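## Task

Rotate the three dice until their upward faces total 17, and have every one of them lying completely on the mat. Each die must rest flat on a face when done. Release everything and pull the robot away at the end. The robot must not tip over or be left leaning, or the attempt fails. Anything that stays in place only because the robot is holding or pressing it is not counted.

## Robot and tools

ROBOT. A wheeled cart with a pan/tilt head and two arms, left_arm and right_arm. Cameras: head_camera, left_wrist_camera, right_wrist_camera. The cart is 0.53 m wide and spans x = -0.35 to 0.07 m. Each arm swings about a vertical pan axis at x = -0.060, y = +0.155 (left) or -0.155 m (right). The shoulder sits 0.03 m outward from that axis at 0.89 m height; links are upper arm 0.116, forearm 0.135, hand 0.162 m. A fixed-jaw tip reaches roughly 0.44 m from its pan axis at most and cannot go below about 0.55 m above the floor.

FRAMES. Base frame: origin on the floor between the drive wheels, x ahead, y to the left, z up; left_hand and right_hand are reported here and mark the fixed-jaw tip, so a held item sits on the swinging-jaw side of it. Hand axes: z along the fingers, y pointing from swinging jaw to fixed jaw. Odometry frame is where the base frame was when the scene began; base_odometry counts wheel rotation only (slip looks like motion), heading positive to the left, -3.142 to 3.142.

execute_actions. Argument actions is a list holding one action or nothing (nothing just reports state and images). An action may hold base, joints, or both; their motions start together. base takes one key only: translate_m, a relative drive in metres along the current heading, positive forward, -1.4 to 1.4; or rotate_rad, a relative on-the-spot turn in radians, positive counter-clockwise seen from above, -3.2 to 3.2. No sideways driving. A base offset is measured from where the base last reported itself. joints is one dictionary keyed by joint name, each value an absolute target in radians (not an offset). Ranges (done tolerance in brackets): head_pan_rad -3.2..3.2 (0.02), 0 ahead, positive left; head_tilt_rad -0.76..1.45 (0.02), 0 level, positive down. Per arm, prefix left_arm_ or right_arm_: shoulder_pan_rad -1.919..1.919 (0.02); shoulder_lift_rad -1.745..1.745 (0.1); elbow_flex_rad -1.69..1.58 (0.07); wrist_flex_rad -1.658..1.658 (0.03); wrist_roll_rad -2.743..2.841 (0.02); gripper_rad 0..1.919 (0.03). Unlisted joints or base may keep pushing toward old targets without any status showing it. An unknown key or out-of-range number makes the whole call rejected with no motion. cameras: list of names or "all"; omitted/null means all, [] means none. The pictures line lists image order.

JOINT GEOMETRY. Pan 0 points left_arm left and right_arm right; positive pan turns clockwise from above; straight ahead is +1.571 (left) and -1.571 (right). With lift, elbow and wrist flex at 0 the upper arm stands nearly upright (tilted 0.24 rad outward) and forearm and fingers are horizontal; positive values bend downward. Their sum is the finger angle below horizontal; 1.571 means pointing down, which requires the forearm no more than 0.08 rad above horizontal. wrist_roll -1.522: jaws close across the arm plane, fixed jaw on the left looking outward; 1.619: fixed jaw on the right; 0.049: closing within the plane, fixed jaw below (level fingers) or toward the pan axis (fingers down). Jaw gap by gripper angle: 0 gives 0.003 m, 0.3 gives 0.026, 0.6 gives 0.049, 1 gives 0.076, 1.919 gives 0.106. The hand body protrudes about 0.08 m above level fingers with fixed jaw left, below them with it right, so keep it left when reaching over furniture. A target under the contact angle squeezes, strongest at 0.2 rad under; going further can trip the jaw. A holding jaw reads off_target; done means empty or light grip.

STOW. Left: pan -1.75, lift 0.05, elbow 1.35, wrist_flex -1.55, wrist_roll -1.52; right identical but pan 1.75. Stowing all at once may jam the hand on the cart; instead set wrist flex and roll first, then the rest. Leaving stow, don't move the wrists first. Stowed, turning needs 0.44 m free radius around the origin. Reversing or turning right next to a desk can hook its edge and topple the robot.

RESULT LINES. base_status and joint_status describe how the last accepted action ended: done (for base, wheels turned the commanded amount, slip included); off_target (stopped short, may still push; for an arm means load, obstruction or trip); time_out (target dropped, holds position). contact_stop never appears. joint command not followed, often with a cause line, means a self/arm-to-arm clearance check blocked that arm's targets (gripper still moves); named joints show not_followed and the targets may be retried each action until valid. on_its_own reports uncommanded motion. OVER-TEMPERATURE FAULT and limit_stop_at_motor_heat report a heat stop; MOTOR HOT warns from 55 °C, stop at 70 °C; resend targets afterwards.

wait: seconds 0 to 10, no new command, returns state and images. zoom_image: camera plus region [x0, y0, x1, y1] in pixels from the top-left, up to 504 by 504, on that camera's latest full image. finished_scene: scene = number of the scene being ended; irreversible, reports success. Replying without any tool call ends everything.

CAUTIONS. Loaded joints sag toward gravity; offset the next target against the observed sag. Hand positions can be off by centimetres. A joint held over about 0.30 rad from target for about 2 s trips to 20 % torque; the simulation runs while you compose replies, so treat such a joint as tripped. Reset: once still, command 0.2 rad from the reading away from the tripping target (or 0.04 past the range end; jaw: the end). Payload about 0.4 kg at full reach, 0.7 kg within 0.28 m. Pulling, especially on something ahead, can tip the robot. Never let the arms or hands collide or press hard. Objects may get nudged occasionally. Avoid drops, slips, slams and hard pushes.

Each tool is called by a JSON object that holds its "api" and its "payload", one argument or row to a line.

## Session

{"api": "execute_actions", "payload": {
  "actions": []
}}

Scene clock: 0.00 s.
base_odometry: x=+0.000 y=+0.000 heading=+0.000 (m, m, rad; odometry frame)
base_status: not commanded
joint_positions: head_pan_rad=-0.009 head_tilt_rad=+0.023 left_arm_shoulder_pan_rad=-1.751 left_arm_shoulder_lift_rad=+0.004 left_arm_elbow_flex_rad=+1.355 left_arm_wrist_flex_rad=-1.508 left_arm_wrist_roll_rad=-1.538 left_arm_gripper_rad=+1.920 right_arm_shoulder_pan_rad=+1.748 right_arm_shoulder_lift_rad=+0.030 right_arm_elbow_flex_rad=+1.351 right_arm_wrist_flex_rad=-1.605 right_arm_wrist_roll_rad=-1.514 right_arm_gripper_rad=+1.920
joint_status: not commanded
left_hand: x=-0.3056 y=+0.1024 z=+0.8994 quat_wxyz=(-0.074, -0.650, -0.054, +0.754) (m; base frame)
right_hand: x=-0.3064 y=-0.1187 z=+0.9097 quat_wxyz=(-0.072, +0.621, -0.053, -0.779) (m; base frame)
pictures: head_camera, left_wrist_camera, right_wrist_camera
Images, in order (width x height): head_camera 644x476, left_wrist_camera 644x476, right_wrist_camera 644x476.

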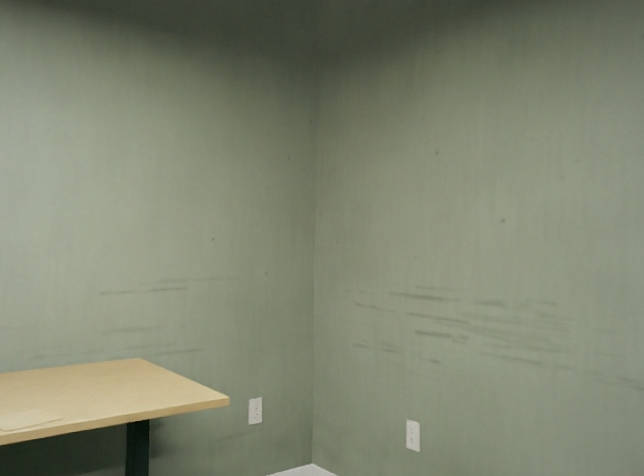

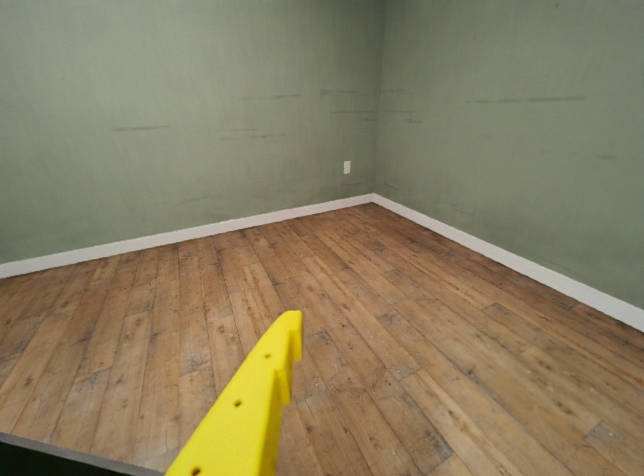

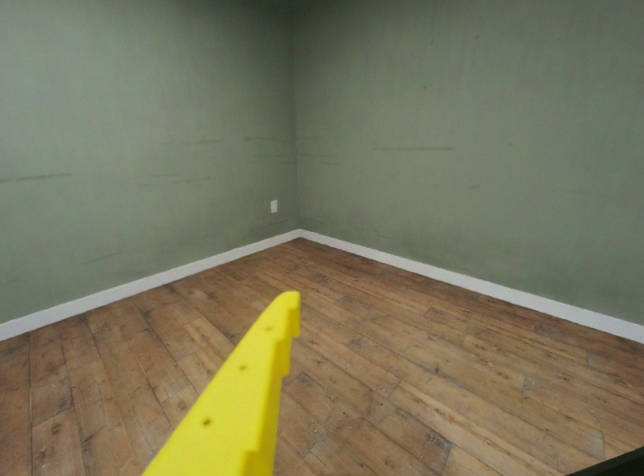

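{"api": "execute_actions", "payload": {
  "actions": [
    {"joints": {"head_pan_rad": 0.6, "head_tilt_rad": 0.35}}
  ],
  "cameras": ["head_camera"]
}}

Scene clock: 5.57 s.
base_odometry: x=+0.000 y=+0.000 heading=+0.000 (m, m, rad; odometry frame)
base_status: not commanded
joint_positions: head_pan_rad=+0.590 head_tilt_rad=+0.343 left_arm_shoulder_pan_rad=-1.751 left_arm_shoulder_lift_rad=+0.004 left_arm_elbow_flex_rad=+1.355 left_arm_wrist_flex_rad=-1.508 left_arm_wrist_roll_rad=-1.538 left_arm_gripper_rad=+1.920 right_arm_shoulder_pan_rad=+1.748 right_arm_shoulder_lift_rad=+0.030 right_arm_elbow_flex_rad=+1.351 right_arm_wrist_flex_rad=-1.605 right_arm_wrist_roll_rad=-1.514 right_arm_gripper_rad=+1.920
joint_status: all done
left_hand: x=-0.3056 y=+0.1024 z=+0.8994 quat_wxyz=(-0.074, -0.650, -0.054, +0.754) (m; base frame)
right_hand: x=-0.3064 y=-0.1187 z=+0.9097 quat_wxyz=(-0.072, +0.621, -0.053, -0.779) (m; base frame)
pictures: head_camera
Images, in order (width x height): head_camera 644x476.

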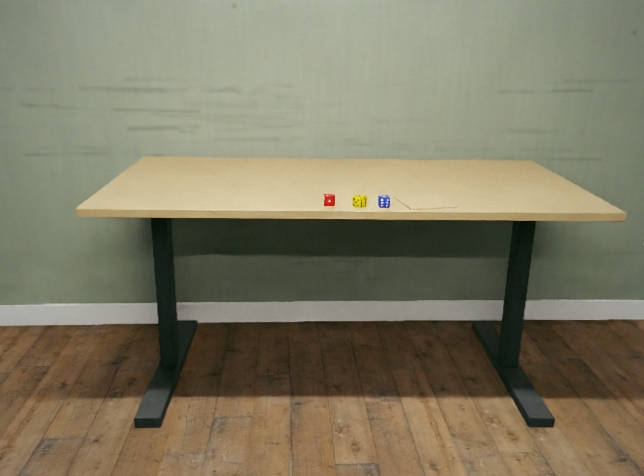

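{"api": "zoom_image", "payload": {
  "camera": "head_camera",
  "region": [290, 170, 480, 230]
}}

Region (290, 170, 480, 230) of head_camera's 644x476 image, scaled by 2.653; it fills the top 159 rows of this view, and the rest is white.

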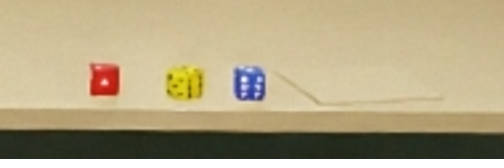

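{"api": "execute_actions", "payload": {
  "actions": [
    {"base": {"rotate_rad": 0.41}, "joints": {"head_pan_rad": 0.1, "head_tilt_rad": 0.75}}
  ],
  "cameras": []
}}

{"api": "execute_actions", "payload": {
  "actions": [
    {"base": {"translate_m": 1.15}}
  ],
  "cameras": ["head_camera"]
}}

Scene clock: 22.40 s.
base_odometry: x=+0.000 y=+0.000 heading=+0.409 (m, m, rad; odometry frame)
base_status: done
joint_positions: head_pan_rad=+0.110 head_tilt_rad=+0.744 left_arm_shoulder_pan_rad=-1.751 left_arm_shoulder_lift_rad=+0.004 left_arm_elbow_flex_rad=+1.355 left_arm_wrist_flex_rad=-1.508 left_arm_wrist_roll_rad=-1.538 left_arm_gripper_rad=+1.920 right_arm_shoulder_pan_rad=+1.748 right_arm_shoulder_lift_rad=+0.030 right_arm_elbow_flex_rad=+1.351 right_arm_wrist_flex_rad=-1.605 right_arm_wrist_roll_rad=-1.514 right_arm_gripper_rad=+1.920
joint_status: all done
left_hand: x=-0.3056 y=+0.1024 z=+0.8994 quat_wxyz=(-0.074, -0.650, -0.054, +0.754) (m; base frame)
right_hand: x=-0.3064 y=-0.1187 z=+0.9097 quat_wxyz=(-0.072, +0.621, -0.053, -0.779) (m; base frame)
pictures: none
No camera images: the call's "cameras" was empty. Leave "cameras" out to get every camera's image.

Scene clock: 29.07 s.
base_odometry: x=+1.054 y=+0.458 heading=+0.408 (m, m, rad; odometry frame)
base_status: done
joint_positions: head_pan_rad=+0.110 head_tilt_rad=+0.745 left_arm_shoulder_pan_rad=-1.751 left_arm_shoulder_lift_rad=+0.004 left_arm_elbow_flex_rad=+1.355 left_arm_wrist_flex_rad=-1.508 left_arm_wrist_roll_rad=-1.538 left_arm_gripper_rad=+1.920 right_arm_shoulder_pan_rad=+1.748 right_arm_shoulder_lift_rad=+0.030 right_arm_elbow_flex_rad=+1.351 right_arm_wrist_flex_rad=-1.605 right_arm_wrist_roll_rad=-1.514 right_arm_gripper_rad=+1.920
joint_status: not commanded
left_hand: x=-0.3056 y=+0.1024 z=+0.8994 quat_wxyz=(-0.074, -0.650, -0.054, +0.754) (m; base frame)
right_hand: x=-0.3064 y=-0.1187 z=+0.9097 quat_wxyz=(-0.072, +0.621, -0.053, -0.779) (m; base frame)
pictures: head_camera
Images, in order (width x height): head_camera 644x476.

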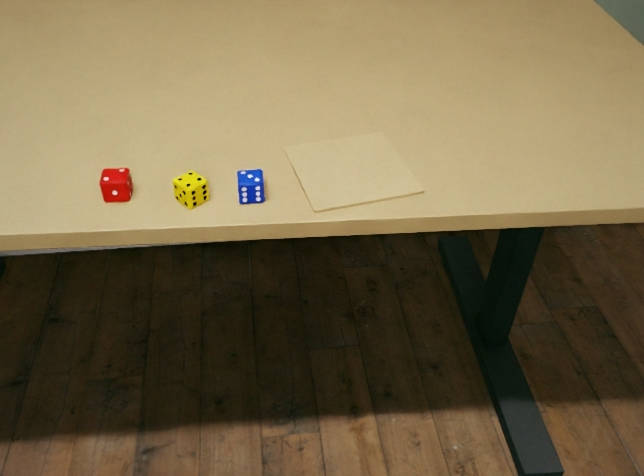

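{"api": "zoom_image", "payload": {
  "camera": "head_camera",
  "region": [80, 120, 440, 240]
}}

Region (80, 120, 440, 240) of head_camera's 644x476 image, scaled by 1.400.

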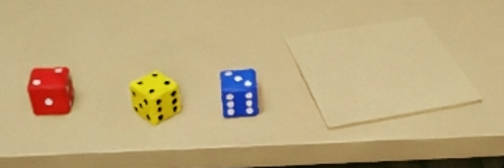

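{"api": "execute_actions", "payload": {
  "actions": [
    {"base": {"translate_m": 0.295}}
  ],
  "cameras": []
}}

{"api": "execute_actions", "payload": {
  "actions": [
    {"base": {"rotate_rad": -1.395}, "joints": {"head_pan_rad": 1.75, "head_tilt_rad": 0.95}}
  ],
  "cameras": ["head_camera"]
}}

Scene clock: 59.37 s.
base_odometry: x=+1.325 y=+0.575 heading=+0.406 (m, m, rad; odometry frame)
base_status: done
joint_positions: head_pan_rad=+0.110 head_tilt_rad=+0.745 left_arm_shoulder_pan_rad=-1.751 left_arm_shoulder_lift_rad=+0.004 left_arm_elbow_flex_rad=+1.355 left_arm_wrist_flex_rad=-1.508 left_arm_wrist_roll_rad=-1.538 left_arm_gripper_rad=+1.920 right_arm_shoulder_pan_rad=+1.748 right_arm_shoulder_lift_rad=+0.030 right_arm_elbow_flex_rad=+1.351 right_arm_wrist_flex_rad=-1.605 right_arm_wrist_roll_rad=-1.514 right_arm_gripper_rad=+1.920
joint_status: not commanded
left_hand: x=-0.3056 y=+0.1024 z=+0.8994 quat_wxyz=(-0.074, -0.650, -0.054, +0.754) (m; base frame)
right_hand: x=-0.3064 y=-0.1187 z=+0.9097 quat_wxyz=(-0.072, +0.621, -0.053, -0.779) (m; base frame)
pictures: none
No camera images: the call's "cameras" was empty. Leave "cameras" out to get every camera's image.

Scene clock: 61.80 s.
base_odometry: x=+1.325 y=+0.575 heading=-0.988 (m, m, rad; odometry frame)
base_status: done
joint_positions: head_pan_rad=+1.740 head_tilt_rad=+0.945 left_arm_shoulder_pan_rad=-1.751 left_arm_shoulder_lift_rad=+0.004 left_arm_elbow_flex_rad=+1.355 left_arm_wrist_flex_rad=-1.508 left_arm_wrist_roll_rad=-1.538 left_arm_gripper_rad=+1.920 right_arm_shoulder_pan_rad=+1.748 right_arm_shoulder_lift_rad=+0.030 right_arm_elbow_flex_rad=+1.351 right_arm_wrist_flex_rad=-1.605 right_arm_wrist_roll_rad=-1.514 right_arm_gripper_rad=+1.920
joint_status: all done
left_hand: x=-0.3056 y=+0.1024 z=+0.8994 quat_wxyz=(-0.074, -0.650, -0.054, +0.754) (m; base frame)
right_hand: x=-0.3064 y=-0.1187 z=+0.9097 quat_wxyz=(-0.072, +0.621, -0.053, -0.779) (m; base frame)
pictures: head_camera
Images, in order (width x height): head_camera 644x476.

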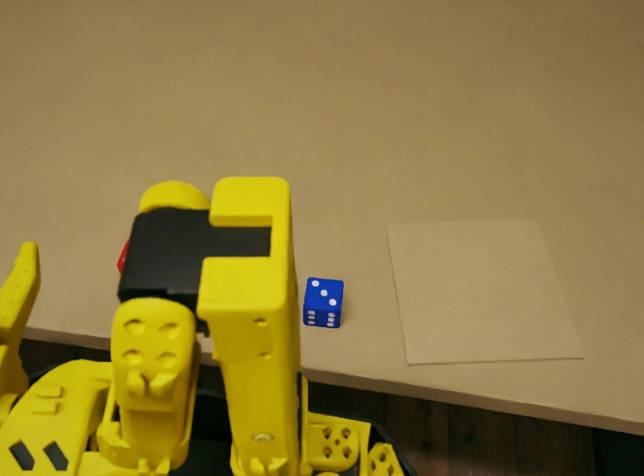

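{"api": "execute_actions", "payload": {
  "actions": [
    {"base": {"translate_m": -0.12}, "joints": {"left_arm_shoulder_pan_rad": 0.5, "left_arm_shoulder_lift_rad": 0.14, "left_arm_elbow_flex_rad": 0.21, "head_pan_rad": 1.45}}
  ],
  "cameras": ["head_camera"]
}}

Scene clock: 89.83 s.
base_odometry: x=+1.259 y=+0.675 heading=-0.991 (m, m, rad; odometry frame)
base_status: done
joint_positions: head_pan_rad=+1.460 head_tilt_rad=+0.945 left_arm_shoulder_pan_rad=+0.490 left_arm_shoulder_lift_rad=+0.151 left_arm_elbow_flex_rad=+0.248 left_arm_wrist_flex_rad=-1.508 left_arm_wrist_roll_rad=-1.538 left_arm_gripper_rad=+1.920 right_arm_shoulder_pan_rad=+1.748 right_arm_shoulder_lift_rad=+0.030 right_arm_elbow_flex_rad=+1.351 right_arm_wrist_flex_rad=-1.605 right_arm_wrist_roll_rad=-1.514 right_arm_gripper_rad=+1.920
joint_status: all done
left_hand: x=+0.0617 y=+0.3994 z=+1.0971 quat_wxyz=(+0.831, -0.116, +0.197, +0.507) (m; base frame)
right_hand: x=-0.3064 y=-0.1187 z=+0.9097 quat_wxyz=(-0.072, +0.621, -0.053, -0.779) (m; base frame)
pictures: head_camera
Images, in order (width x height): head_camera 644x476.

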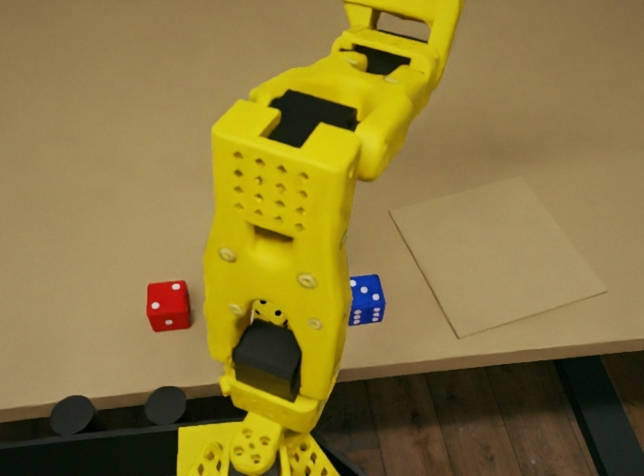

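{"api": "execute_actions", "payload": {
  "actions": [
    {"joints": {"left_arm_wrist_flex_rad": 1.2, "left_arm_wrist_roll_rad": 2.0, "left_arm_gripper_rad": 0.9}}
  ],
  "cameras": ["left_wrist_camera", "head_camera"]
}}

Scene clock: 95.43 s.
base_odometry: x=+1.259 y=+0.675 heading=-0.991 (m, m, rad; odometry frame)
base_status: not commanded
joint_positions: head_pan_rad=+1.460 head_tilt_rad=+0.945 left_arm_shoulder_pan_rad=+0.490 left_arm_shoulder_lift_rad=+0.154 left_arm_elbow_flex_rad=+0.241 left_arm_wrist_flex_rad=+1.191 left_arm_wrist_roll_rad=+1.992 left_arm_gripper_rad=+0.908 right_arm_shoulder_pan_rad=+1.748 right_arm_shoulder_lift_rad=+0.030 right_arm_elbow_flex_rad=+1.351 right_arm_wrist_flex_rad=-1.605 right_arm_wrist_roll_rad=-1.514 right_arm_gripper_rad=+1.920
joint_status: all done
left_hand: x=+0.0418 y=+0.3300 z=+0.7931 quat_wxyz=(-0.003, -0.747, -0.664, +0.008) (m; base frame)
right_hand: x=-0.3064 y=-0.1187 z=+0.9097 quat_wxyz=(-0.072, +0.621, -0.053, -0.779) (m; base frame)
pictures: head_camera, left_wrist_camera
Images, in order (width x height): head_camera 644x476, left_wrist_camera 644x476.

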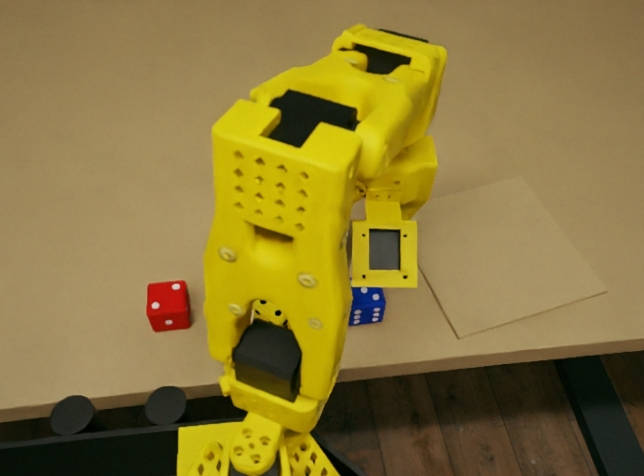

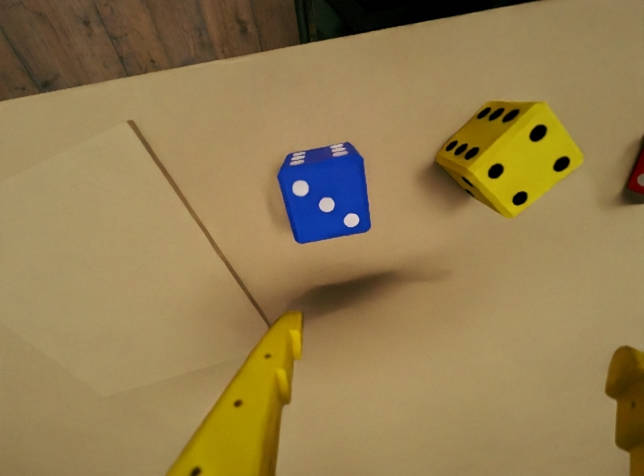

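{"api": "execute_actions", "payload": {
  "actions": [
    {"joints": {"left_arm_shoulder_pan_rad": 0.6, "left_arm_shoulder_lift_rad": 0.18, "left_arm_elbow_flex_rad": 0.365, "left_arm_wrist_flex_rad": 0.98, "left_arm_wrist_roll_rad": 2.31}}
  ],
  "cameras": ["left_wrist_camera"]
}}

Scene clock: 112.53 s.
base_odometry: x=+1.259 y=+0.675 heading=-0.991 (m, m, rad; odometry frame)
base_status: not commanded
joint_positions: head_pan_rad=+1.460 head_tilt_rad=+0.945 left_arm_shoulder_pan_rad=+0.590 left_arm_shoulder_lift_rad=+0.187 left_arm_elbow_flex_rad=+0.367 left_arm_wrist_flex_rad=+0.986 left_arm_wrist_roll_rad=+2.302 left_arm_gripper_rad=+0.908 right_arm_shoulder_pan_rad=+1.748 right_arm_shoulder_lift_rad=+0.030 right_arm_elbow_flex_rad=+1.351 right_arm_wrist_flex_rad=-1.605 right_arm_wrist_roll_rad=-1.514 right_arm_gripper_rad=+1.920
joint_status: all done
left_hand: x=+0.0600 y=+0.3231 z=+0.7726 quat_wxyz=(+0.002, -0.674, -0.739, -0.015) (m; base frame)
right_hand: x=-0.3064 y=-0.1187 z=+0.9097 quat_wxyz=(-0.072, +0.621, -0.053, -0.779) (m; base frame)
pictures: left_wrist_camera
Images, in order (width x height): left_wrist_camera 644x476.

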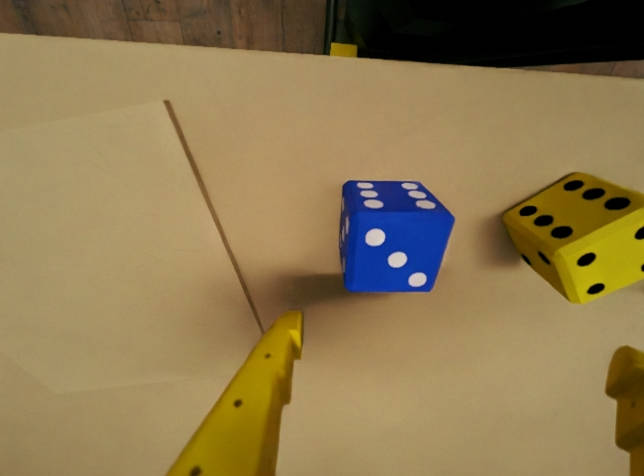

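{"api": "execute_actions", "payload": {
  "actions": [
    {"joints": {"left_arm_shoulder_pan_rad": 0.575, "left_arm_shoulder_lift_rad": 0.185, "left_arm_elbow_flex_rad": 0.45, "left_arm_wrist_flex_rad": 0.925, "left_arm_wrist_roll_rad": 2.29, "left_arm_gripper_rad": 0.55}}
  ],
  "cameras": ["left_wrist_camera"]
}}

Scene clock: 123.70 s.
base_odometry: x=+1.259 y=+0.675 heading=-0.991 (m, m, rad; odometry frame)
base_status: not commanded
joint_positions: head_pan_rad=+1.460 head_tilt_rad=+0.945 left_arm_shoulder_pan_rad=+0.585 left_arm_shoulder_lift_rad=+0.191 left_arm_elbow_flex_rad=+0.450 left_arm_wrist_flex_rad=+0.932 left_arm_wrist_roll_rad=+2.297 left_arm_gripper_rad=+0.559 right_arm_shoulder_pan_rad=+1.748 right_arm_shoulder_lift_rad=+0.030 right_arm_elbow_flex_rad=+1.351 right_arm_wrist_flex_rad=-1.605 right_arm_wrist_roll_rad=-1.514 right_arm_gripper_rad=+1.920
joint_status: all done
left_hand: x=+0.0530 y=+0.3143 z=+0.7621 quat_wxyz=(+0.000, -0.674, -0.739, +0.001) (m; base frame)
right_hand: x=-0.3064 y=-0.1187 z=+0.9097 quat_wxyz=(-0.072, +0.621, -0.053, -0.779) (m; base frame)
pictures: left_wrist_camera
Images, in order (width x height): left_wrist_camera 644x476.

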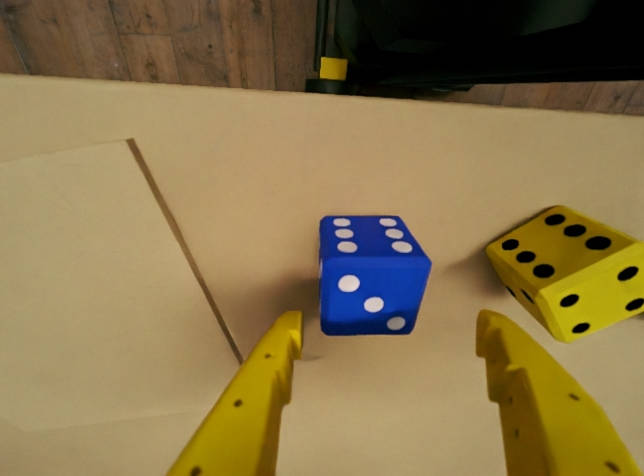

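{"api": "execute_actions", "payload": {
  "actions": [
    {"joints": {"left_arm_shoulder_lift_rad": 0.35, "left_arm_elbow_flex_rad": 0.47, "left_arm_wrist_flex_rad": 0.735}}
  ],
  "cameras": ["left_wrist_camera"]
}}

Scene clock: 130.20 s.
base_odometry: x=+1.259 y=+0.675 heading=-0.991 (m, m, rad; odometry frame)
base_status: not commanded
joint_positions: head_pan_rad=+1.460 head_tilt_rad=+0.945 left_arm_shoulder_pan_rad=+0.585 left_arm_shoulder_lift_rad=+0.357 left_arm_elbow_flex_rad=+0.472 left_arm_wrist_flex_rad=+0.742 left_arm_wrist_roll_rad=+2.297 left_arm_gripper_rad=+0.558 right_arm_shoulder_pan_rad=+1.748 right_arm_shoulder_lift_rad=+0.030 right_arm_elbow_flex_rad=+1.351 right_arm_wrist_flex_rad=-1.607 right_arm_wrist_roll_rad=-1.514 right_arm_gripper_rad=+1.920
joint_status: all done
left_hand: x=+0.0535 y=+0.3151 z=+0.7333 quat_wxyz=(+0.000, -0.674, -0.739, +0.000) (m; base frame)
right_hand: x=-0.3063 y=-0.1187 z=+0.9099 quat_wxyz=(-0.072, +0.621, -0.053, -0.779) (m; base frame)
pictures: left_wrist_camera
Images, in order (width x height): left_wrist_camera 644x476.

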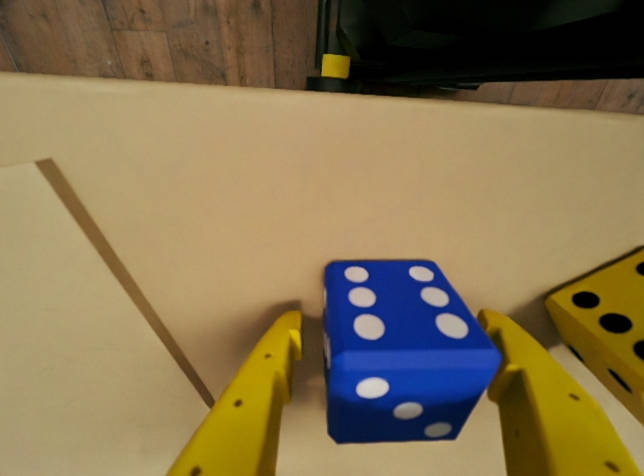

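{"api": "execute_actions", "payload": {
  "actions": [
    {"joints": {"left_arm_gripper_rad": 0.15}}
  ],
  "cameras": ["left_wrist_camera"]
}}

Scene clock: 133.20 s.
base_odometry: x=+1.259 y=+0.675 heading=-0.991 (m, m, rad; odometry frame)
base_status: not commanded
joint_positions: head_pan_rad=+1.460 head_tilt_rad=+0.945 left_arm_shoulder_pan_rad=+0.585 left_arm_shoulder_lift_rad=+0.357 left_arm_elbow_flex_rad=+0.472 left_arm_wrist_flex_rad=+0.740 left_arm_wrist_roll_rad=+2.297 left_arm_gripper_rad=+0.365 right_arm_shoulder_pan_rad=+1.748 right_arm_shoulder_lift_rad=+0.030 right_arm_elbow_flex_rad=+1.351 right_arm_wrist_flex_rad=-1.605 right_arm_wrist_roll_rad=-1.514 right_arm_gripper_rad=+1.920
joint_status: left_arm_gripper_rad off_target (ended at +0.365, target +0.150)
left_hand: x=+0.0537 y=+0.3153 z=+0.7333 quat_wxyz=(+0.000, -0.674, -0.739, -0.001) (m; base frame)
right_hand: x=-0.3064 y=-0.1187 z=+0.9097 quat_wxyz=(-0.072, +0.621, -0.053, -0.779) (m; base frame)
pictures: left_wrist_camera
Images, in order (width x height): left_wrist_camera 644x476.

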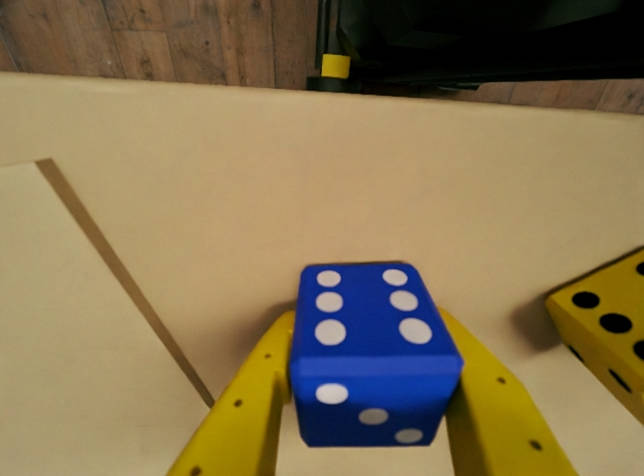

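{"api": "execute_actions", "payload": {
  "actions": [
    {"joints": {"left_arm_shoulder_lift_rad": 0.1, "left_arm_elbow_flex_rad": 0.3, "left_arm_wrist_flex_rad": 1.1, "left_arm_gripper_rad": 0.17}}
  ],
  "cameras": []
}}

{"api": "execute_actions", "payload": {
  "actions": [
    {"joints": {"left_arm_shoulder_pan_rad": 0.62, "left_arm_wrist_flex_rad": -1.1, "left_arm_wrist_roll_rad": -1.52}}
  ],
  "cameras": ["left_wrist_camera"]
}}

Scene clock: 139.60 s.
base_odometry: x=+1.259 y=+0.675 heading=-0.991 (m, m, rad; odometry frame)
base_status: not commanded
joint_positions: head_pan_rad=+1.460 head_tilt_rad=+0.945 left_arm_shoulder_pan_rad=+0.585 left_arm_shoulder_lift_rad=+0.138 left_arm_elbow_flex_rad=+0.332 left_arm_wrist_flex_rad=+1.093 left_arm_wrist_roll_rad=+2.297 left_arm_gripper_rad=+0.365 right_arm_shoulder_pan_rad=+1.748 right_arm_shoulder_lift_rad=+0.030 right_arm_elbow_flex_rad=+1.351 right_arm_wrist_flex_rad=-1.605 right_arm_wrist_roll_rad=-1.514 right_arm_gripper_rad=+1.920
joint_status: left_arm_gripper_rad off_target (ended at +0.365, target +0.170); the others done
left_hand: x=+0.0571 y=+0.3205 z=+0.7848 quat_wxyz=(+0.001, -0.674, -0.739, -0.004) (m; base frame)
right_hand: x=-0.3064 y=-0.1187 z=+0.9097 quat_wxyz=(-0.072, +0.621, -0.053, -0.779) (m; base frame)
pictures: none
No camera images: the call's "cameras" was empty. Leave "cameras" out to get every camera's image.

Scene clock: 143.30 s.
base_odometry: x=+1.259 y=+0.675 heading=-0.991 (m, m, rad; odometry frame)
base_status: not commanded
joint_positions: head_pan_rad=+1.460 head_tilt_rad=+0.945 left_arm_shoulder_pan_rad=+0.610 left_arm_shoulder_lift_rad=+0.138 left_arm_elbow_flex_rad=+0.332 left_arm_wrist_flex_rad=-1.085 left_arm_wrist_roll_rad=-1.511 left_arm_gripper_rad=+0.365 right_arm_shoulder_pan_rad=+1.748 right_arm_shoulder_lift_rad=+0.030 right_arm_elbow_flex_rad=+1.351 right_arm_wrist_flex_rad=-1.605 right_arm_wrist_roll_rad=-1.514 right_arm_gripper_rad=+1.920
joint_status: all done
left_hand: x=+0.1213 y=+0.4279 z=+1.0377 quat_wxyz=(+0.790, -0.215, +0.407, +0.406) (m; base frame)
right_hand: x=-0.3064 y=-0.1187 z=+0.9097 quat_wxyz=(-0.072, +0.621, -0.053, -0.779) (m; base frame)
pictures: left_wrist_camera
Images, in order (width x height): left_wrist_camera 644x476.

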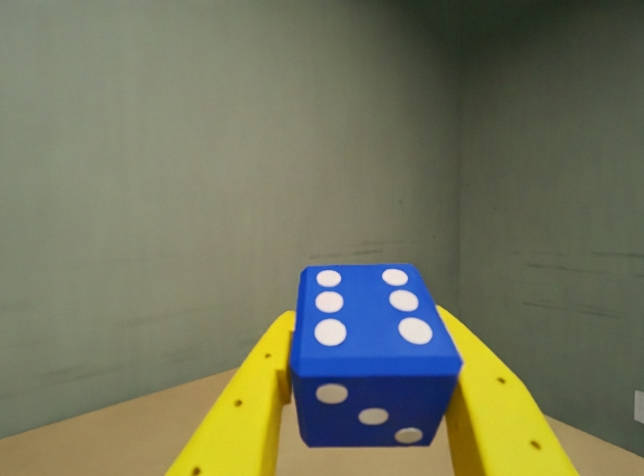

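{"api": "execute_actions", "payload": {
  "actions": [
    {"joints": {"left_arm_shoulder_pan_rad": 0.685, "left_arm_shoulder_lift_rad": 0.93, "left_arm_elbow_flex_rad": 0.29}}
  ],
  "cameras": ["left_wrist_camera"]
}}

Scene clock: 155.37 s.
base_odometry: x=+1.259 y=+0.675 heading=-0.991 (m, m, rad; odometry frame)
base_status: not commanded
joint_positions: head_pan_rad=+1.460 head_tilt_rad=+0.945 left_arm_shoulder_pan_rad=+0.676 left_arm_shoulder_lift_rad=+0.946 left_arm_elbow_flex_rad=+0.320 left_arm_wrist_flex_rad=-1.087 left_arm_wrist_roll_rad=-1.513 left_arm_gripper_rad=+0.365 right_arm_shoulder_pan_rad=+1.748 right_arm_shoulder_lift_rad=+0.030 right_arm_elbow_flex_rad=+1.351 right_arm_wrist_flex_rad=-1.607 right_arm_wrist_roll_rad=-1.514 right_arm_gripper_rad=+1.920
joint_status: all done
left_hand: x=+0.1476 y=+0.4262 z=+0.7811 quat_wxyz=(+0.579, -0.335, +0.690, +0.275) (m; base frame)
right_hand: x=-0.3063 y=-0.1187 z=+0.9099 quat_wxyz=(-0.072, +0.621, -0.053, -0.779) (m; base frame)
pictures: left_wrist_camera
Images, in order (width x height): left_wrist_camera 644x476.

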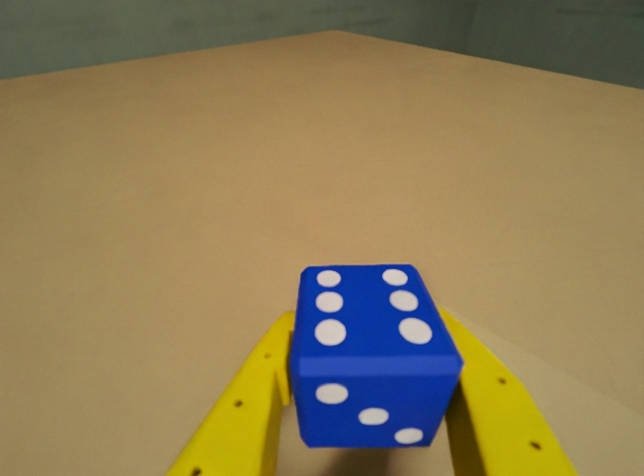

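{"api": "execute_actions", "payload": {
  "actions": [
    {"joints": {"left_arm_shoulder_lift_rad": 1.18, "left_arm_elbow_flex_rad": 0.24, "left_arm_wrist_flex_rad": -1.345}}
  ],
  "cameras": ["left_wrist_camera", "head_camera"]
}}

Scene clock: 167.03 s.
base_odometry: x=+1.259 y=+0.675 heading=-0.991 (m, m, rad; odometry frame)
base_status: not commanded
joint_positions: head_pan_rad=+1.460 head_tilt_rad=+0.945 left_arm_shoulder_pan_rad=+0.676 left_arm_shoulder_lift_rad=+1.196 left_arm_elbow_flex_rad=+0.264 left_arm_wrist_flex_rad=-1.327 left_arm_wrist_roll_rad=-1.513 left_arm_gripper_rad=+0.365 right_arm_shoulder_pan_rad=+1.748 right_arm_shoulder_lift_rad=+0.030 right_arm_elbow_flex_rad=+1.351 right_arm_wrist_flex_rad=-1.605 right_arm_wrist_roll_rad=-1.514 right_arm_gripper_rad=+1.920
joint_status: all done
left_hand: x=+0.1370 y=+0.4130 z=+0.7540 quat_wxyz=(+0.595, -0.329, +0.677, +0.282) (m; base frame)
right_hand: x=-0.3064 y=-0.1187 z=+0.9097 quat_wxyz=(-0.072, +0.621, -0.053, -0.779) (m; base frame)
pictures: head_camera, left_wrist_camera
Images, in order (width x height): head_camera 644x476, left_wrist_camera 644x476.

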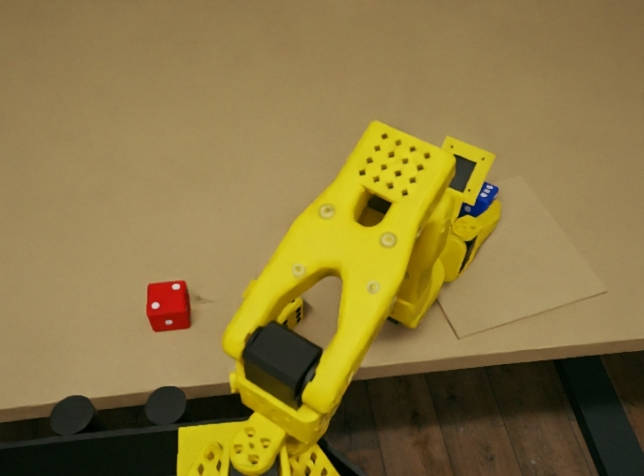

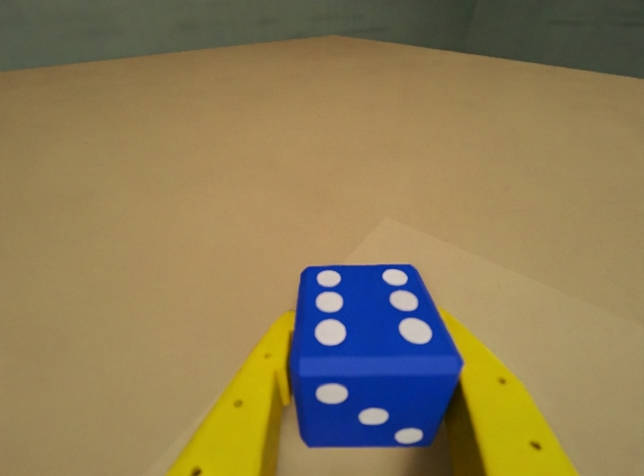

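{"api": "execute_actions", "payload": {
  "actions": [
    {"joints": {"left_arm_shoulder_pan_rad": 0.8, "left_arm_shoulder_lift_rad": 1.14}}
  ],
  "cameras": ["left_wrist_camera", "head_camera"]
}}

Scene clock: 177.63 s.
base_odometry: x=+1.259 y=+0.675 heading=-0.991 (m, m, rad; odometry frame)
base_status: not commanded
joint_positions: head_pan_rad=+1.460 head_tilt_rad=+0.945 left_arm_shoulder_pan_rad=+0.789 left_arm_shoulder_lift_rad=+1.187 left_arm_elbow_flex_rad=+0.264 left_arm_wrist_flex_rad=-1.327 left_arm_wrist_roll_rad=-1.513 left_arm_gripper_rad=+0.365 right_arm_shoulder_pan_rad=+1.748 right_arm_shoulder_lift_rad=+0.030 right_arm_elbow_flex_rad=+1.351 right_arm_wrist_flex_rad=-1.605 right_arm_wrist_roll_rad=-1.514 right_arm_gripper_rad=+1.920
joint_status: all done
left_hand: x=+0.1658 y=+0.3899 z=+0.7568 quat_wxyz=(+0.613, -0.289, +0.692, +0.249) (m; base frame)
right_hand: x=-0.3064 y=-0.1187 z=+0.9097 quat_wxyz=(-0.072, +0.621, -0.053, -0.779) (m; base frame)
pictures: head_camera, left_wrist_camera
Images, in order (width x height): head_camera 644x476, left_wrist_camera 644x476.

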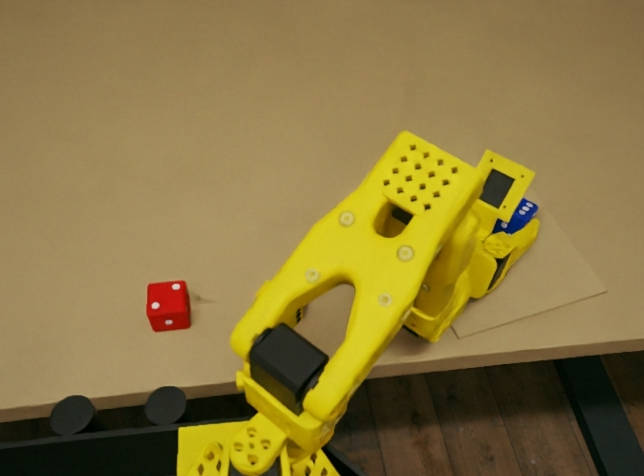

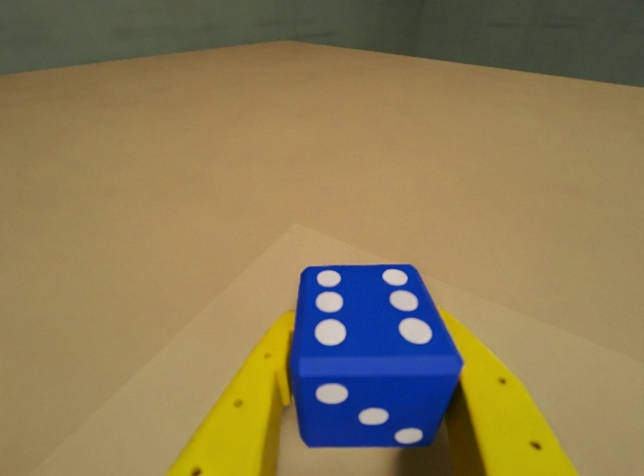

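{"api": "execute_actions", "payload": {
  "actions": [
    {"joints": {"left_arm_shoulder_lift_rad": 1.195}}
  ],
  "cameras": ["left_wrist_camera"]
}}

Scene clock: 182.50 s.
base_odometry: x=+1.259 y=+0.675 heading=-0.991 (m, m, rad; odometry frame)
base_status: not commanded
joint_positions: head_pan_rad=+1.460 head_tilt_rad=+0.945 left_arm_shoulder_pan_rad=+0.789 left_arm_shoulder_lift_rad=+1.205 left_arm_elbow_flex_rad=+0.260 left_arm_wrist_flex_rad=-1.330 left_arm_wrist_roll_rad=-1.513 left_arm_gripper_rad=+0.365 right_arm_shoulder_pan_rad=+1.748 right_arm_shoulder_lift_rad=+0.030 right_arm_elbow_flex_rad=+1.351 right_arm_wrist_flex_rad=-1.605 right_arm_wrist_roll_rad=-1.514 right_arm_gripper_rad=+1.920
joint_status: all done
left_hand: x=+0.1646 y=+0.3887 z=+0.7526 quat_wxyz=(+0.609, -0.290, +0.695, +0.248) (m; base frame)
right_hand: x=-0.3064 y=-0.1187 z=+0.9097 quat_wxyz=(-0.072, +0.621, -0.053, -0.779) (m; base frame)
pictures: left_wrist_camera
Images, in order (width x height): left_wrist_camera 644x476.

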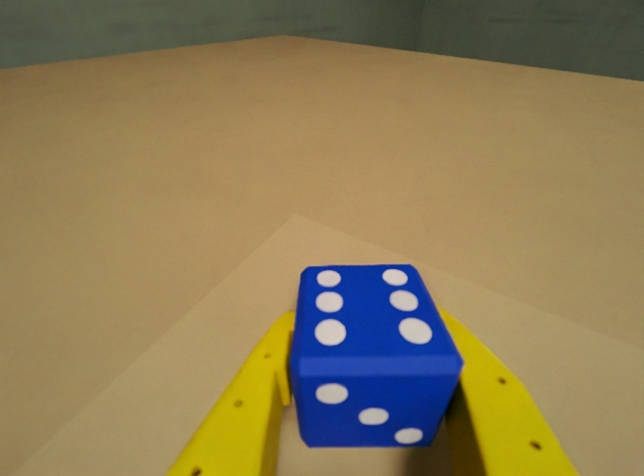

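{"api": "execute_actions", "payload": {
  "actions": [
    {"joints": {"left_arm_gripper_rad": 0.65}}
  ],
  "cameras": ["left_wrist_camera"]
}}

Scene clock: 188.77 s.
base_odometry: x=+1.259 y=+0.675 heading=-0.991 (m, m, rad; odometry frame)
base_status: not commanded
joint_positions: head_pan_rad=+1.460 head_tilt_rad=+0.945 left_arm_shoulder_pan_rad=+0.789 left_arm_shoulder_lift_rad=+1.208 left_arm_elbow_flex_rad=+0.260 left_arm_wrist_flex_rad=-1.330 left_arm_wrist_roll_rad=-1.513 left_arm_gripper_rad=+0.640 right_arm_shoulder_pan_rad=+1.748 right_arm_shoulder_lift_rad=+0.030 right_arm_elbow_flex_rad=+1.351 right_arm_wrist_flex_rad=-1.605 right_arm_wrist_roll_rad=-1.514 right_arm_gripper_rad=+1.920
joint_status: all done
left_hand: x=+0.1643 y=+0.3883 z=+0.7517 quat_wxyz=(+0.608, -0.290, +0.696, +0.247) (m; base frame)
right_hand: x=-0.3064 y=-0.1187 z=+0.9097 quat_wxyz=(-0.072, +0.621, -0.053, -0.779) (m; base frame)
pictures: left_wrist_camera
Images, in order (width x height): left_wrist_camera 644x476.

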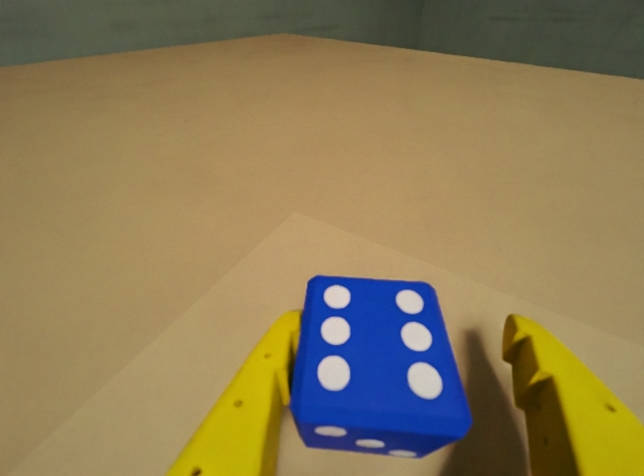

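{"api": "execute_actions", "payload": {
  "actions": [
    {"joints": {"left_arm_shoulder_pan_rad": 0.77, "left_arm_shoulder_lift_rad": 0.85}}
  ],
  "cameras": []
}}

{"api": "execute_actions", "payload": {
  "actions": [
    {"joints": {"left_arm_shoulder_pan_rad": 0.18, "left_arm_shoulder_lift_rad": -0.2, "left_arm_elbow_flex_rad": 0.8, "left_arm_wrist_flex_rad": 0.94, "left_arm_wrist_roll_rad": 0.77, "left_arm_gripper_rad": 0.6}}
  ],
  "cameras": ["left_wrist_camera", "head_camera"]
}}

Scene clock: 211.20 s.
base_odometry: x=+1.259 y=+0.675 heading=-0.991 (m, m, rad; odometry frame)
base_status: not commanded
joint_positions: head_pan_rad=+1.460 head_tilt_rad=+0.945 left_arm_shoulder_pan_rad=+0.780 left_arm_shoulder_lift_rad=+0.897 left_arm_elbow_flex_rad=+0.260 left_arm_wrist_flex_rad=-1.330 left_arm_wrist_roll_rad=-1.513 left_arm_gripper_rad=+0.642 right_arm_shoulder_pan_rad=+1.748 right_arm_shoulder_lift_rad=+0.030 right_arm_elbow_flex_rad=+1.351 right_arm_wrist_flex_rad=-1.605 right_arm_wrist_roll_rad=-1.514 right_arm_gripper_rad=+1.920
joint_status: all done
left_hand: x=+0.1828 y=+0.4114 z=+0.8484 quat_wxyz=(+0.708, -0.250, +0.592, +0.292) (m; base frame)
right_hand: x=-0.3064 y=-0.1187 z=+0.9097 quat_wxyz=(-0.072, +0.621, -0.053, -0.779) (m; base frame)
pictures: none
No camera images: the call's "cameras" was empty. Leave "cameras" out to get every camera's image.

Scene clock: 213.73 s.
base_odometry: x=+1.259 y=+0.675 heading=-0.991 (m, m, rad; odometry frame)
base_status: not commanded
joint_positions: head_pan_rad=+1.460 head_tilt_rad=+0.945 left_arm_shoulder_pan_rad=+0.190 left_arm_shoulder_lift_rad=-0.174 left_arm_elbow_flex_rad=+0.803 left_arm_wrist_flex_rad=+0.932 left_arm_wrist_roll_rad=+0.763 left_arm_gripper_rad=+0.608 right_arm_shoulder_pan_rad=+1.748 right_arm_shoulder_lift_rad=+0.030 right_arm_elbow_flex_rad=+1.351 right_arm_wrist_flex_rad=-1.605 right_arm_wrist_roll_rad=-1.514 right_arm_gripper_rad=+1.920
joint_status: all done
left_hand: x=-0.0270 y=+0.2977 z=+0.7740 quat_wxyz=(+0.004, -0.966, -0.260, -0.002) (m; base frame)
right_hand: x=-0.3064 y=-0.1187 z=+0.9097 quat_wxyz=(-0.072, +0.621, -0.053, -0.779) (m; base frame)
pictures: head_camera, left_wrist_camera
Images, in order (width x height): head_camera 644x476, left_wrist_camera 644x476.

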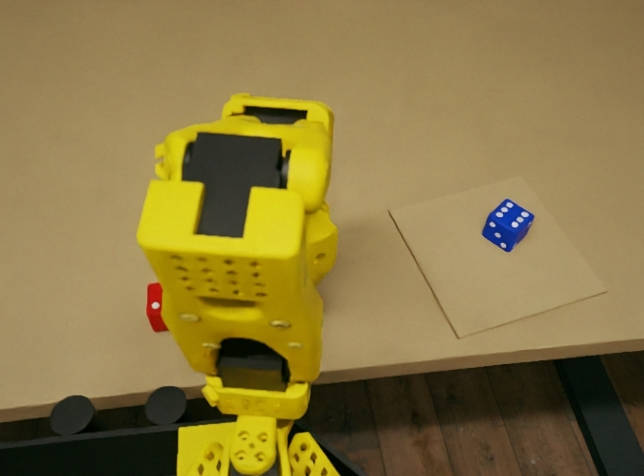

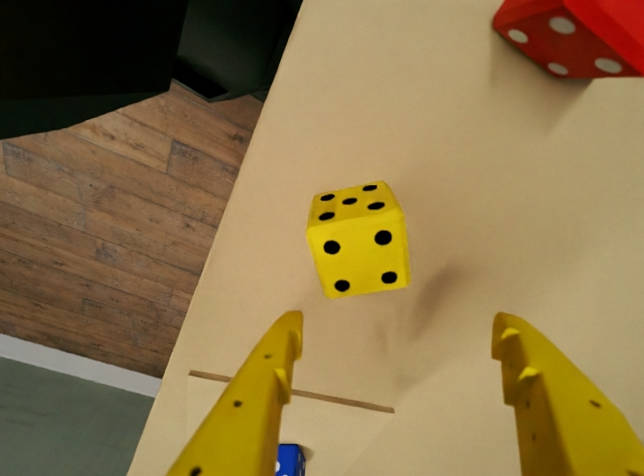

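{"api": "execute_actions", "payload": {
  "actions": [
    {"joints": {"left_arm_shoulder_lift_rad": -0.165, "left_arm_elbow_flex_rad": 0.895, "left_arm_wrist_flex_rad": 0.82, "left_arm_wrist_roll_rad": 0.935, "left_arm_gripper_rad": 0.58}}
  ],
  "cameras": ["left_wrist_camera"]
}}

Scene clock: 222.33 s.
base_odometry: x=+1.259 y=+0.675 heading=-0.991 (m, m, rad; odometry frame)
base_status: not commanded
joint_positions: head_pan_rad=+1.460 head_tilt_rad=+0.945 left_arm_shoulder_pan_rad=+0.190 left_arm_shoulder_lift_rad=-0.163 left_arm_elbow_flex_rad=+0.895 left_arm_wrist_flex_rad=+0.826 left_arm_wrist_roll_rad=+0.926 left_arm_gripper_rad=+0.588 right_arm_shoulder_pan_rad=+1.748 right_arm_shoulder_lift_rad=+0.030 right_arm_elbow_flex_rad=+1.351 right_arm_wrist_flex_rad=-1.605 right_arm_wrist_roll_rad=-1.514 right_arm_gripper_rad=+1.920
joint_status: all done
left_hand: x=-0.0272 y=+0.2920 z=+0.7628 quat_wxyz=(+0.005, -0.941, -0.337, -0.003) (m; base frame)
right_hand: x=-0.3064 y=-0.1187 z=+0.9097 quat_wxyz=(-0.072, +0.621, -0.053, -0.779) (m; base frame)
pictures: left_wrist_camera
Images, in order (width x height): left_wrist_camera 644x476.

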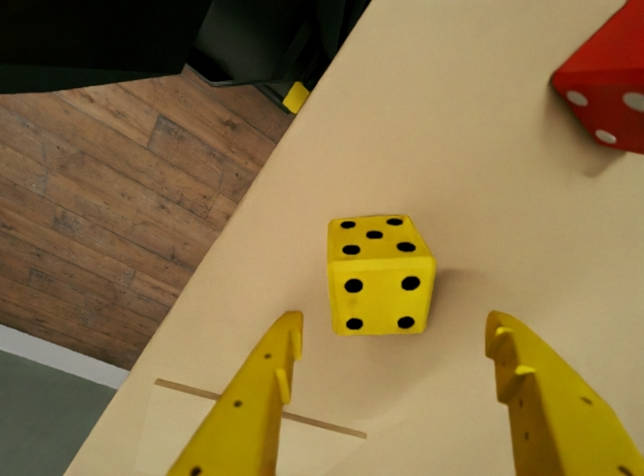

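{"api": "execute_actions", "payload": {
  "actions": [
    {"joints": {"left_arm_shoulder_lift_rad": 0.085, "left_arm_elbow_flex_rad": 0.91, "left_arm_wrist_flex_rad": 0.56}}
  ],
  "cameras": ["left_wrist_camera"]
}}

Scene clock: 227.73 s.
base_odometry: x=+1.259 y=+0.675 heading=-0.991 (m, m, rad; odometry frame)
base_status: not commanded
joint_positions: head_pan_rad=+1.460 head_tilt_rad=+0.945 left_arm_shoulder_pan_rad=+0.190 left_arm_shoulder_lift_rad=+0.087 left_arm_elbow_flex_rad=+0.910 left_arm_wrist_flex_rad=+0.567 left_arm_wrist_roll_rad=+0.926 left_arm_gripper_rad=+0.588 right_arm_shoulder_pan_rad=+1.748 right_arm_shoulder_lift_rad=+0.030 right_arm_elbow_flex_rad=+1.351 right_arm_wrist_flex_rad=-1.605 right_arm_wrist_roll_rad=-1.514 right_arm_gripper_rad=+1.920
joint_status: all done
left_hand: x=-0.0270 y=+0.2931 z=+0.7327 quat_wxyz=(+0.003, -0.941, -0.337, -0.002) (m; base frame)
right_hand: x=-0.3064 y=-0.1187 z=+0.9097 quat_wxyz=(-0.072, +0.621, -0.053, -0.779) (m; base frame)
pictures: left_wrist_camera
Images, in order (width x height): left_wrist_camera 644x476.

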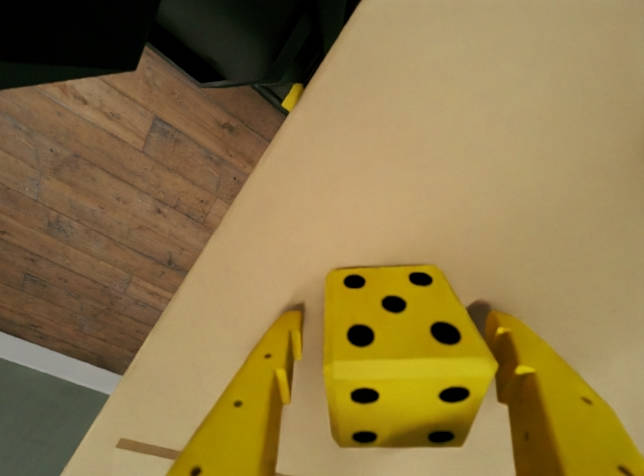

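{"api": "execute_actions", "payload": {
  "actions": [
    {"joints": {"left_arm_gripper_rad": 0.17}}
  ],
  "cameras": []
}}

{"api": "execute_actions", "payload": {
  "actions": [
    {"joints": {"left_arm_shoulder_lift_rad": -0.2, "left_arm_elbow_flex_rad": 0.75, "left_arm_wrist_flex_rad": 0.95}}
  ],
  "cameras": ["left_wrist_camera"]
}}

Scene clock: 231.13 s.
base_odometry: x=+1.259 y=+0.675 heading=-0.991 (m, m, rad; odometry frame)
base_status: not commanded
joint_positions: head_pan_rad=+1.460 head_tilt_rad=+0.945 left_arm_shoulder_pan_rad=+0.190 left_arm_shoulder_lift_rad=+0.087 left_arm_elbow_flex_rad=+0.910 left_arm_wrist_flex_rad=+0.566 left_arm_wrist_roll_rad=+0.926 left_arm_gripper_rad=+0.365 right_arm_shoulder_pan_rad=+1.748 right_arm_shoulder_lift_rad=+0.030 right_arm_elbow_flex_rad=+1.351 right_arm_wrist_flex_rad=-1.605 right_arm_wrist_roll_rad=-1.514 right_arm_gripper_rad=+1.920
joint_status: left_arm_gripper_rad off_target (ended at +0.365, target +0.170)
left_hand: x=-0.0269 y=+0.2933 z=+0.7327 quat_wxyz=(+0.003, -0.941, -0.337, -0.002) (m; base frame)
right_hand: x=-0.3064 y=-0.1187 z=+0.9097 quat_wxyz=(-0.072, +0.621, -0.053, -0.779) (m; base frame)
pictures: none
No camera images: the call's "cameras" was empty. Leave "cameras" out to get every camera's image.

Scene clock: 232.20 s.
base_odometry: x=+1.259 y=+0.675 heading=-0.991 (m, m, rad; odometry frame)
base_status: not commanded
joint_positions: head_pan_rad=+1.460 head_tilt_rad=+0.945 left_arm_shoulder_pan_rad=+0.190 left_arm_shoulder_lift_rad=-0.172 left_arm_elbow_flex_rad=+0.781 left_arm_wrist_flex_rad=+0.943 left_arm_wrist_roll_rad=+0.926 left_arm_gripper_rad=+0.365 right_arm_shoulder_pan_rad=+1.748 right_arm_shoulder_lift_rad=+0.030 right_arm_elbow_flex_rad=+1.351 right_arm_wrist_flex_rad=-1.605 right_arm_wrist_roll_rad=-1.514 right_arm_gripper_rad=+1.920
joint_status: all done
left_hand: x=-0.0254 y=+0.3015 z=+0.7762 quat_wxyz=(+0.008, -0.941, -0.337, -0.005) (m; base frame)
right_hand: x=-0.3064 y=-0.1187 z=+0.9097 quat_wxyz=(-0.072, +0.621, -0.053, -0.779) (m; base frame)
pictures: left_wrist_camera
Images, in order (width x height): left_wrist_camera 644x476.

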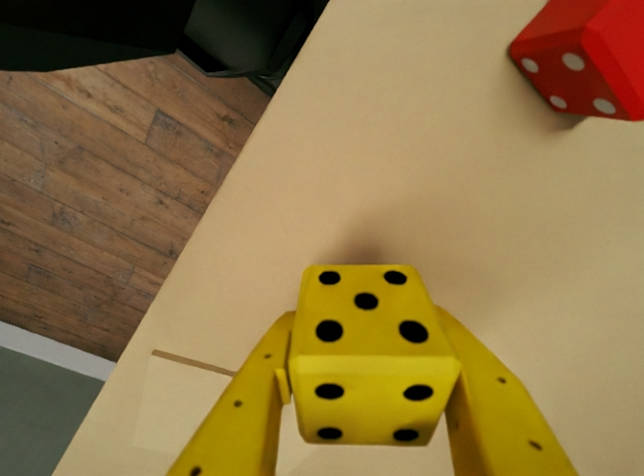

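{"api": "execute_actions", "payload": {
  "actions": [
    {"joints": {"left_arm_shoulder_pan_rad": 0.96, "left_arm_wrist_flex_rad": -1.25, "left_arm_wrist_roll_rad": -1.52, "left_arm_elbow_flex_rad": 0.45}}
  ],
  "cameras": []
}}

{"api": "execute_actions", "payload": {
  "actions": [
    {"joints": {"left_arm_shoulder_lift_rad": 0.9}}
  ],
  "cameras": ["left_wrist_camera"]
}}

Scene clock: 253.13 s.
base_odometry: x=+1.259 y=+0.675 heading=-0.991 (m, m, rad; odometry frame)
base_status: not commanded
joint_positions: head_pan_rad=+1.460 head_tilt_rad=+0.945 left_arm_shoulder_pan_rad=+0.950 left_arm_shoulder_lift_rad=-0.172 left_arm_elbow_flex_rad=+0.493 left_arm_wrist_flex_rad=-1.237 left_arm_wrist_roll_rad=-1.511 left_arm_gripper_rad=+0.365 right_arm_shoulder_pan_rad=+1.748 right_arm_shoulder_lift_rad=+0.030 right_arm_elbow_flex_rad=+1.351 right_arm_wrist_flex_rad=-1.605 right_arm_wrist_roll_rad=-1.514 right_arm_gripper_rad=+1.920
joint_status: all done
left_hand: x=+0.1522 y=+0.3161 z=+1.0993 quat_wxyz=(+0.903, -0.100, +0.306, +0.284) (m; base frame)
right_hand: x=-0.3064 y=-0.1187 z=+0.9097 quat_wxyz=(-0.072, +0.621, -0.053, -0.779) (m; base frame)
pictures: none
No camera images: the call's "cameras" was empty. Leave "cameras" out to get every camera's image.

Scene clock: 254.60 s.
base_odometry: x=+1.259 y=+0.675 heading=-0.991 (m, m, rad; odometry frame)
base_status: not commanded
joint_positions: head_pan_rad=+1.460 head_tilt_rad=+0.945 left_arm_shoulder_pan_rad=+0.950 left_arm_shoulder_lift_rad=+0.915 left_arm_elbow_flex_rad=+0.476 left_arm_wrist_flex_rad=-1.237 left_arm_wrist_roll_rad=-1.511 left_arm_gripper_rad=+0.365 right_arm_shoulder_pan_rad=+1.748 right_arm_shoulder_lift_rad=+0.030 right_arm_elbow_flex_rad=+1.351 right_arm_wrist_flex_rad=-1.605 right_arm_wrist_roll_rad=-1.514 right_arm_gripper_rad=+1.920
joint_status: all done
left_hand: x=+0.1995 y=+0.3499 z=+0.7836 quat_wxyz=(+0.620, -0.236, +0.722, +0.195) (m; base frame)
right_hand: x=-0.3064 y=-0.1187 z=+0.9097 quat_wxyz=(-0.072, +0.621, -0.053, -0.779) (m; base frame)
pictures: left_wrist_camera
Images, in order (width x height): left_wrist_camera 644x476.

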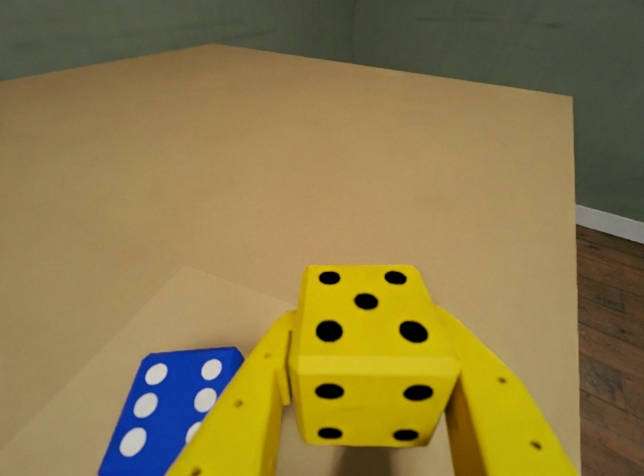

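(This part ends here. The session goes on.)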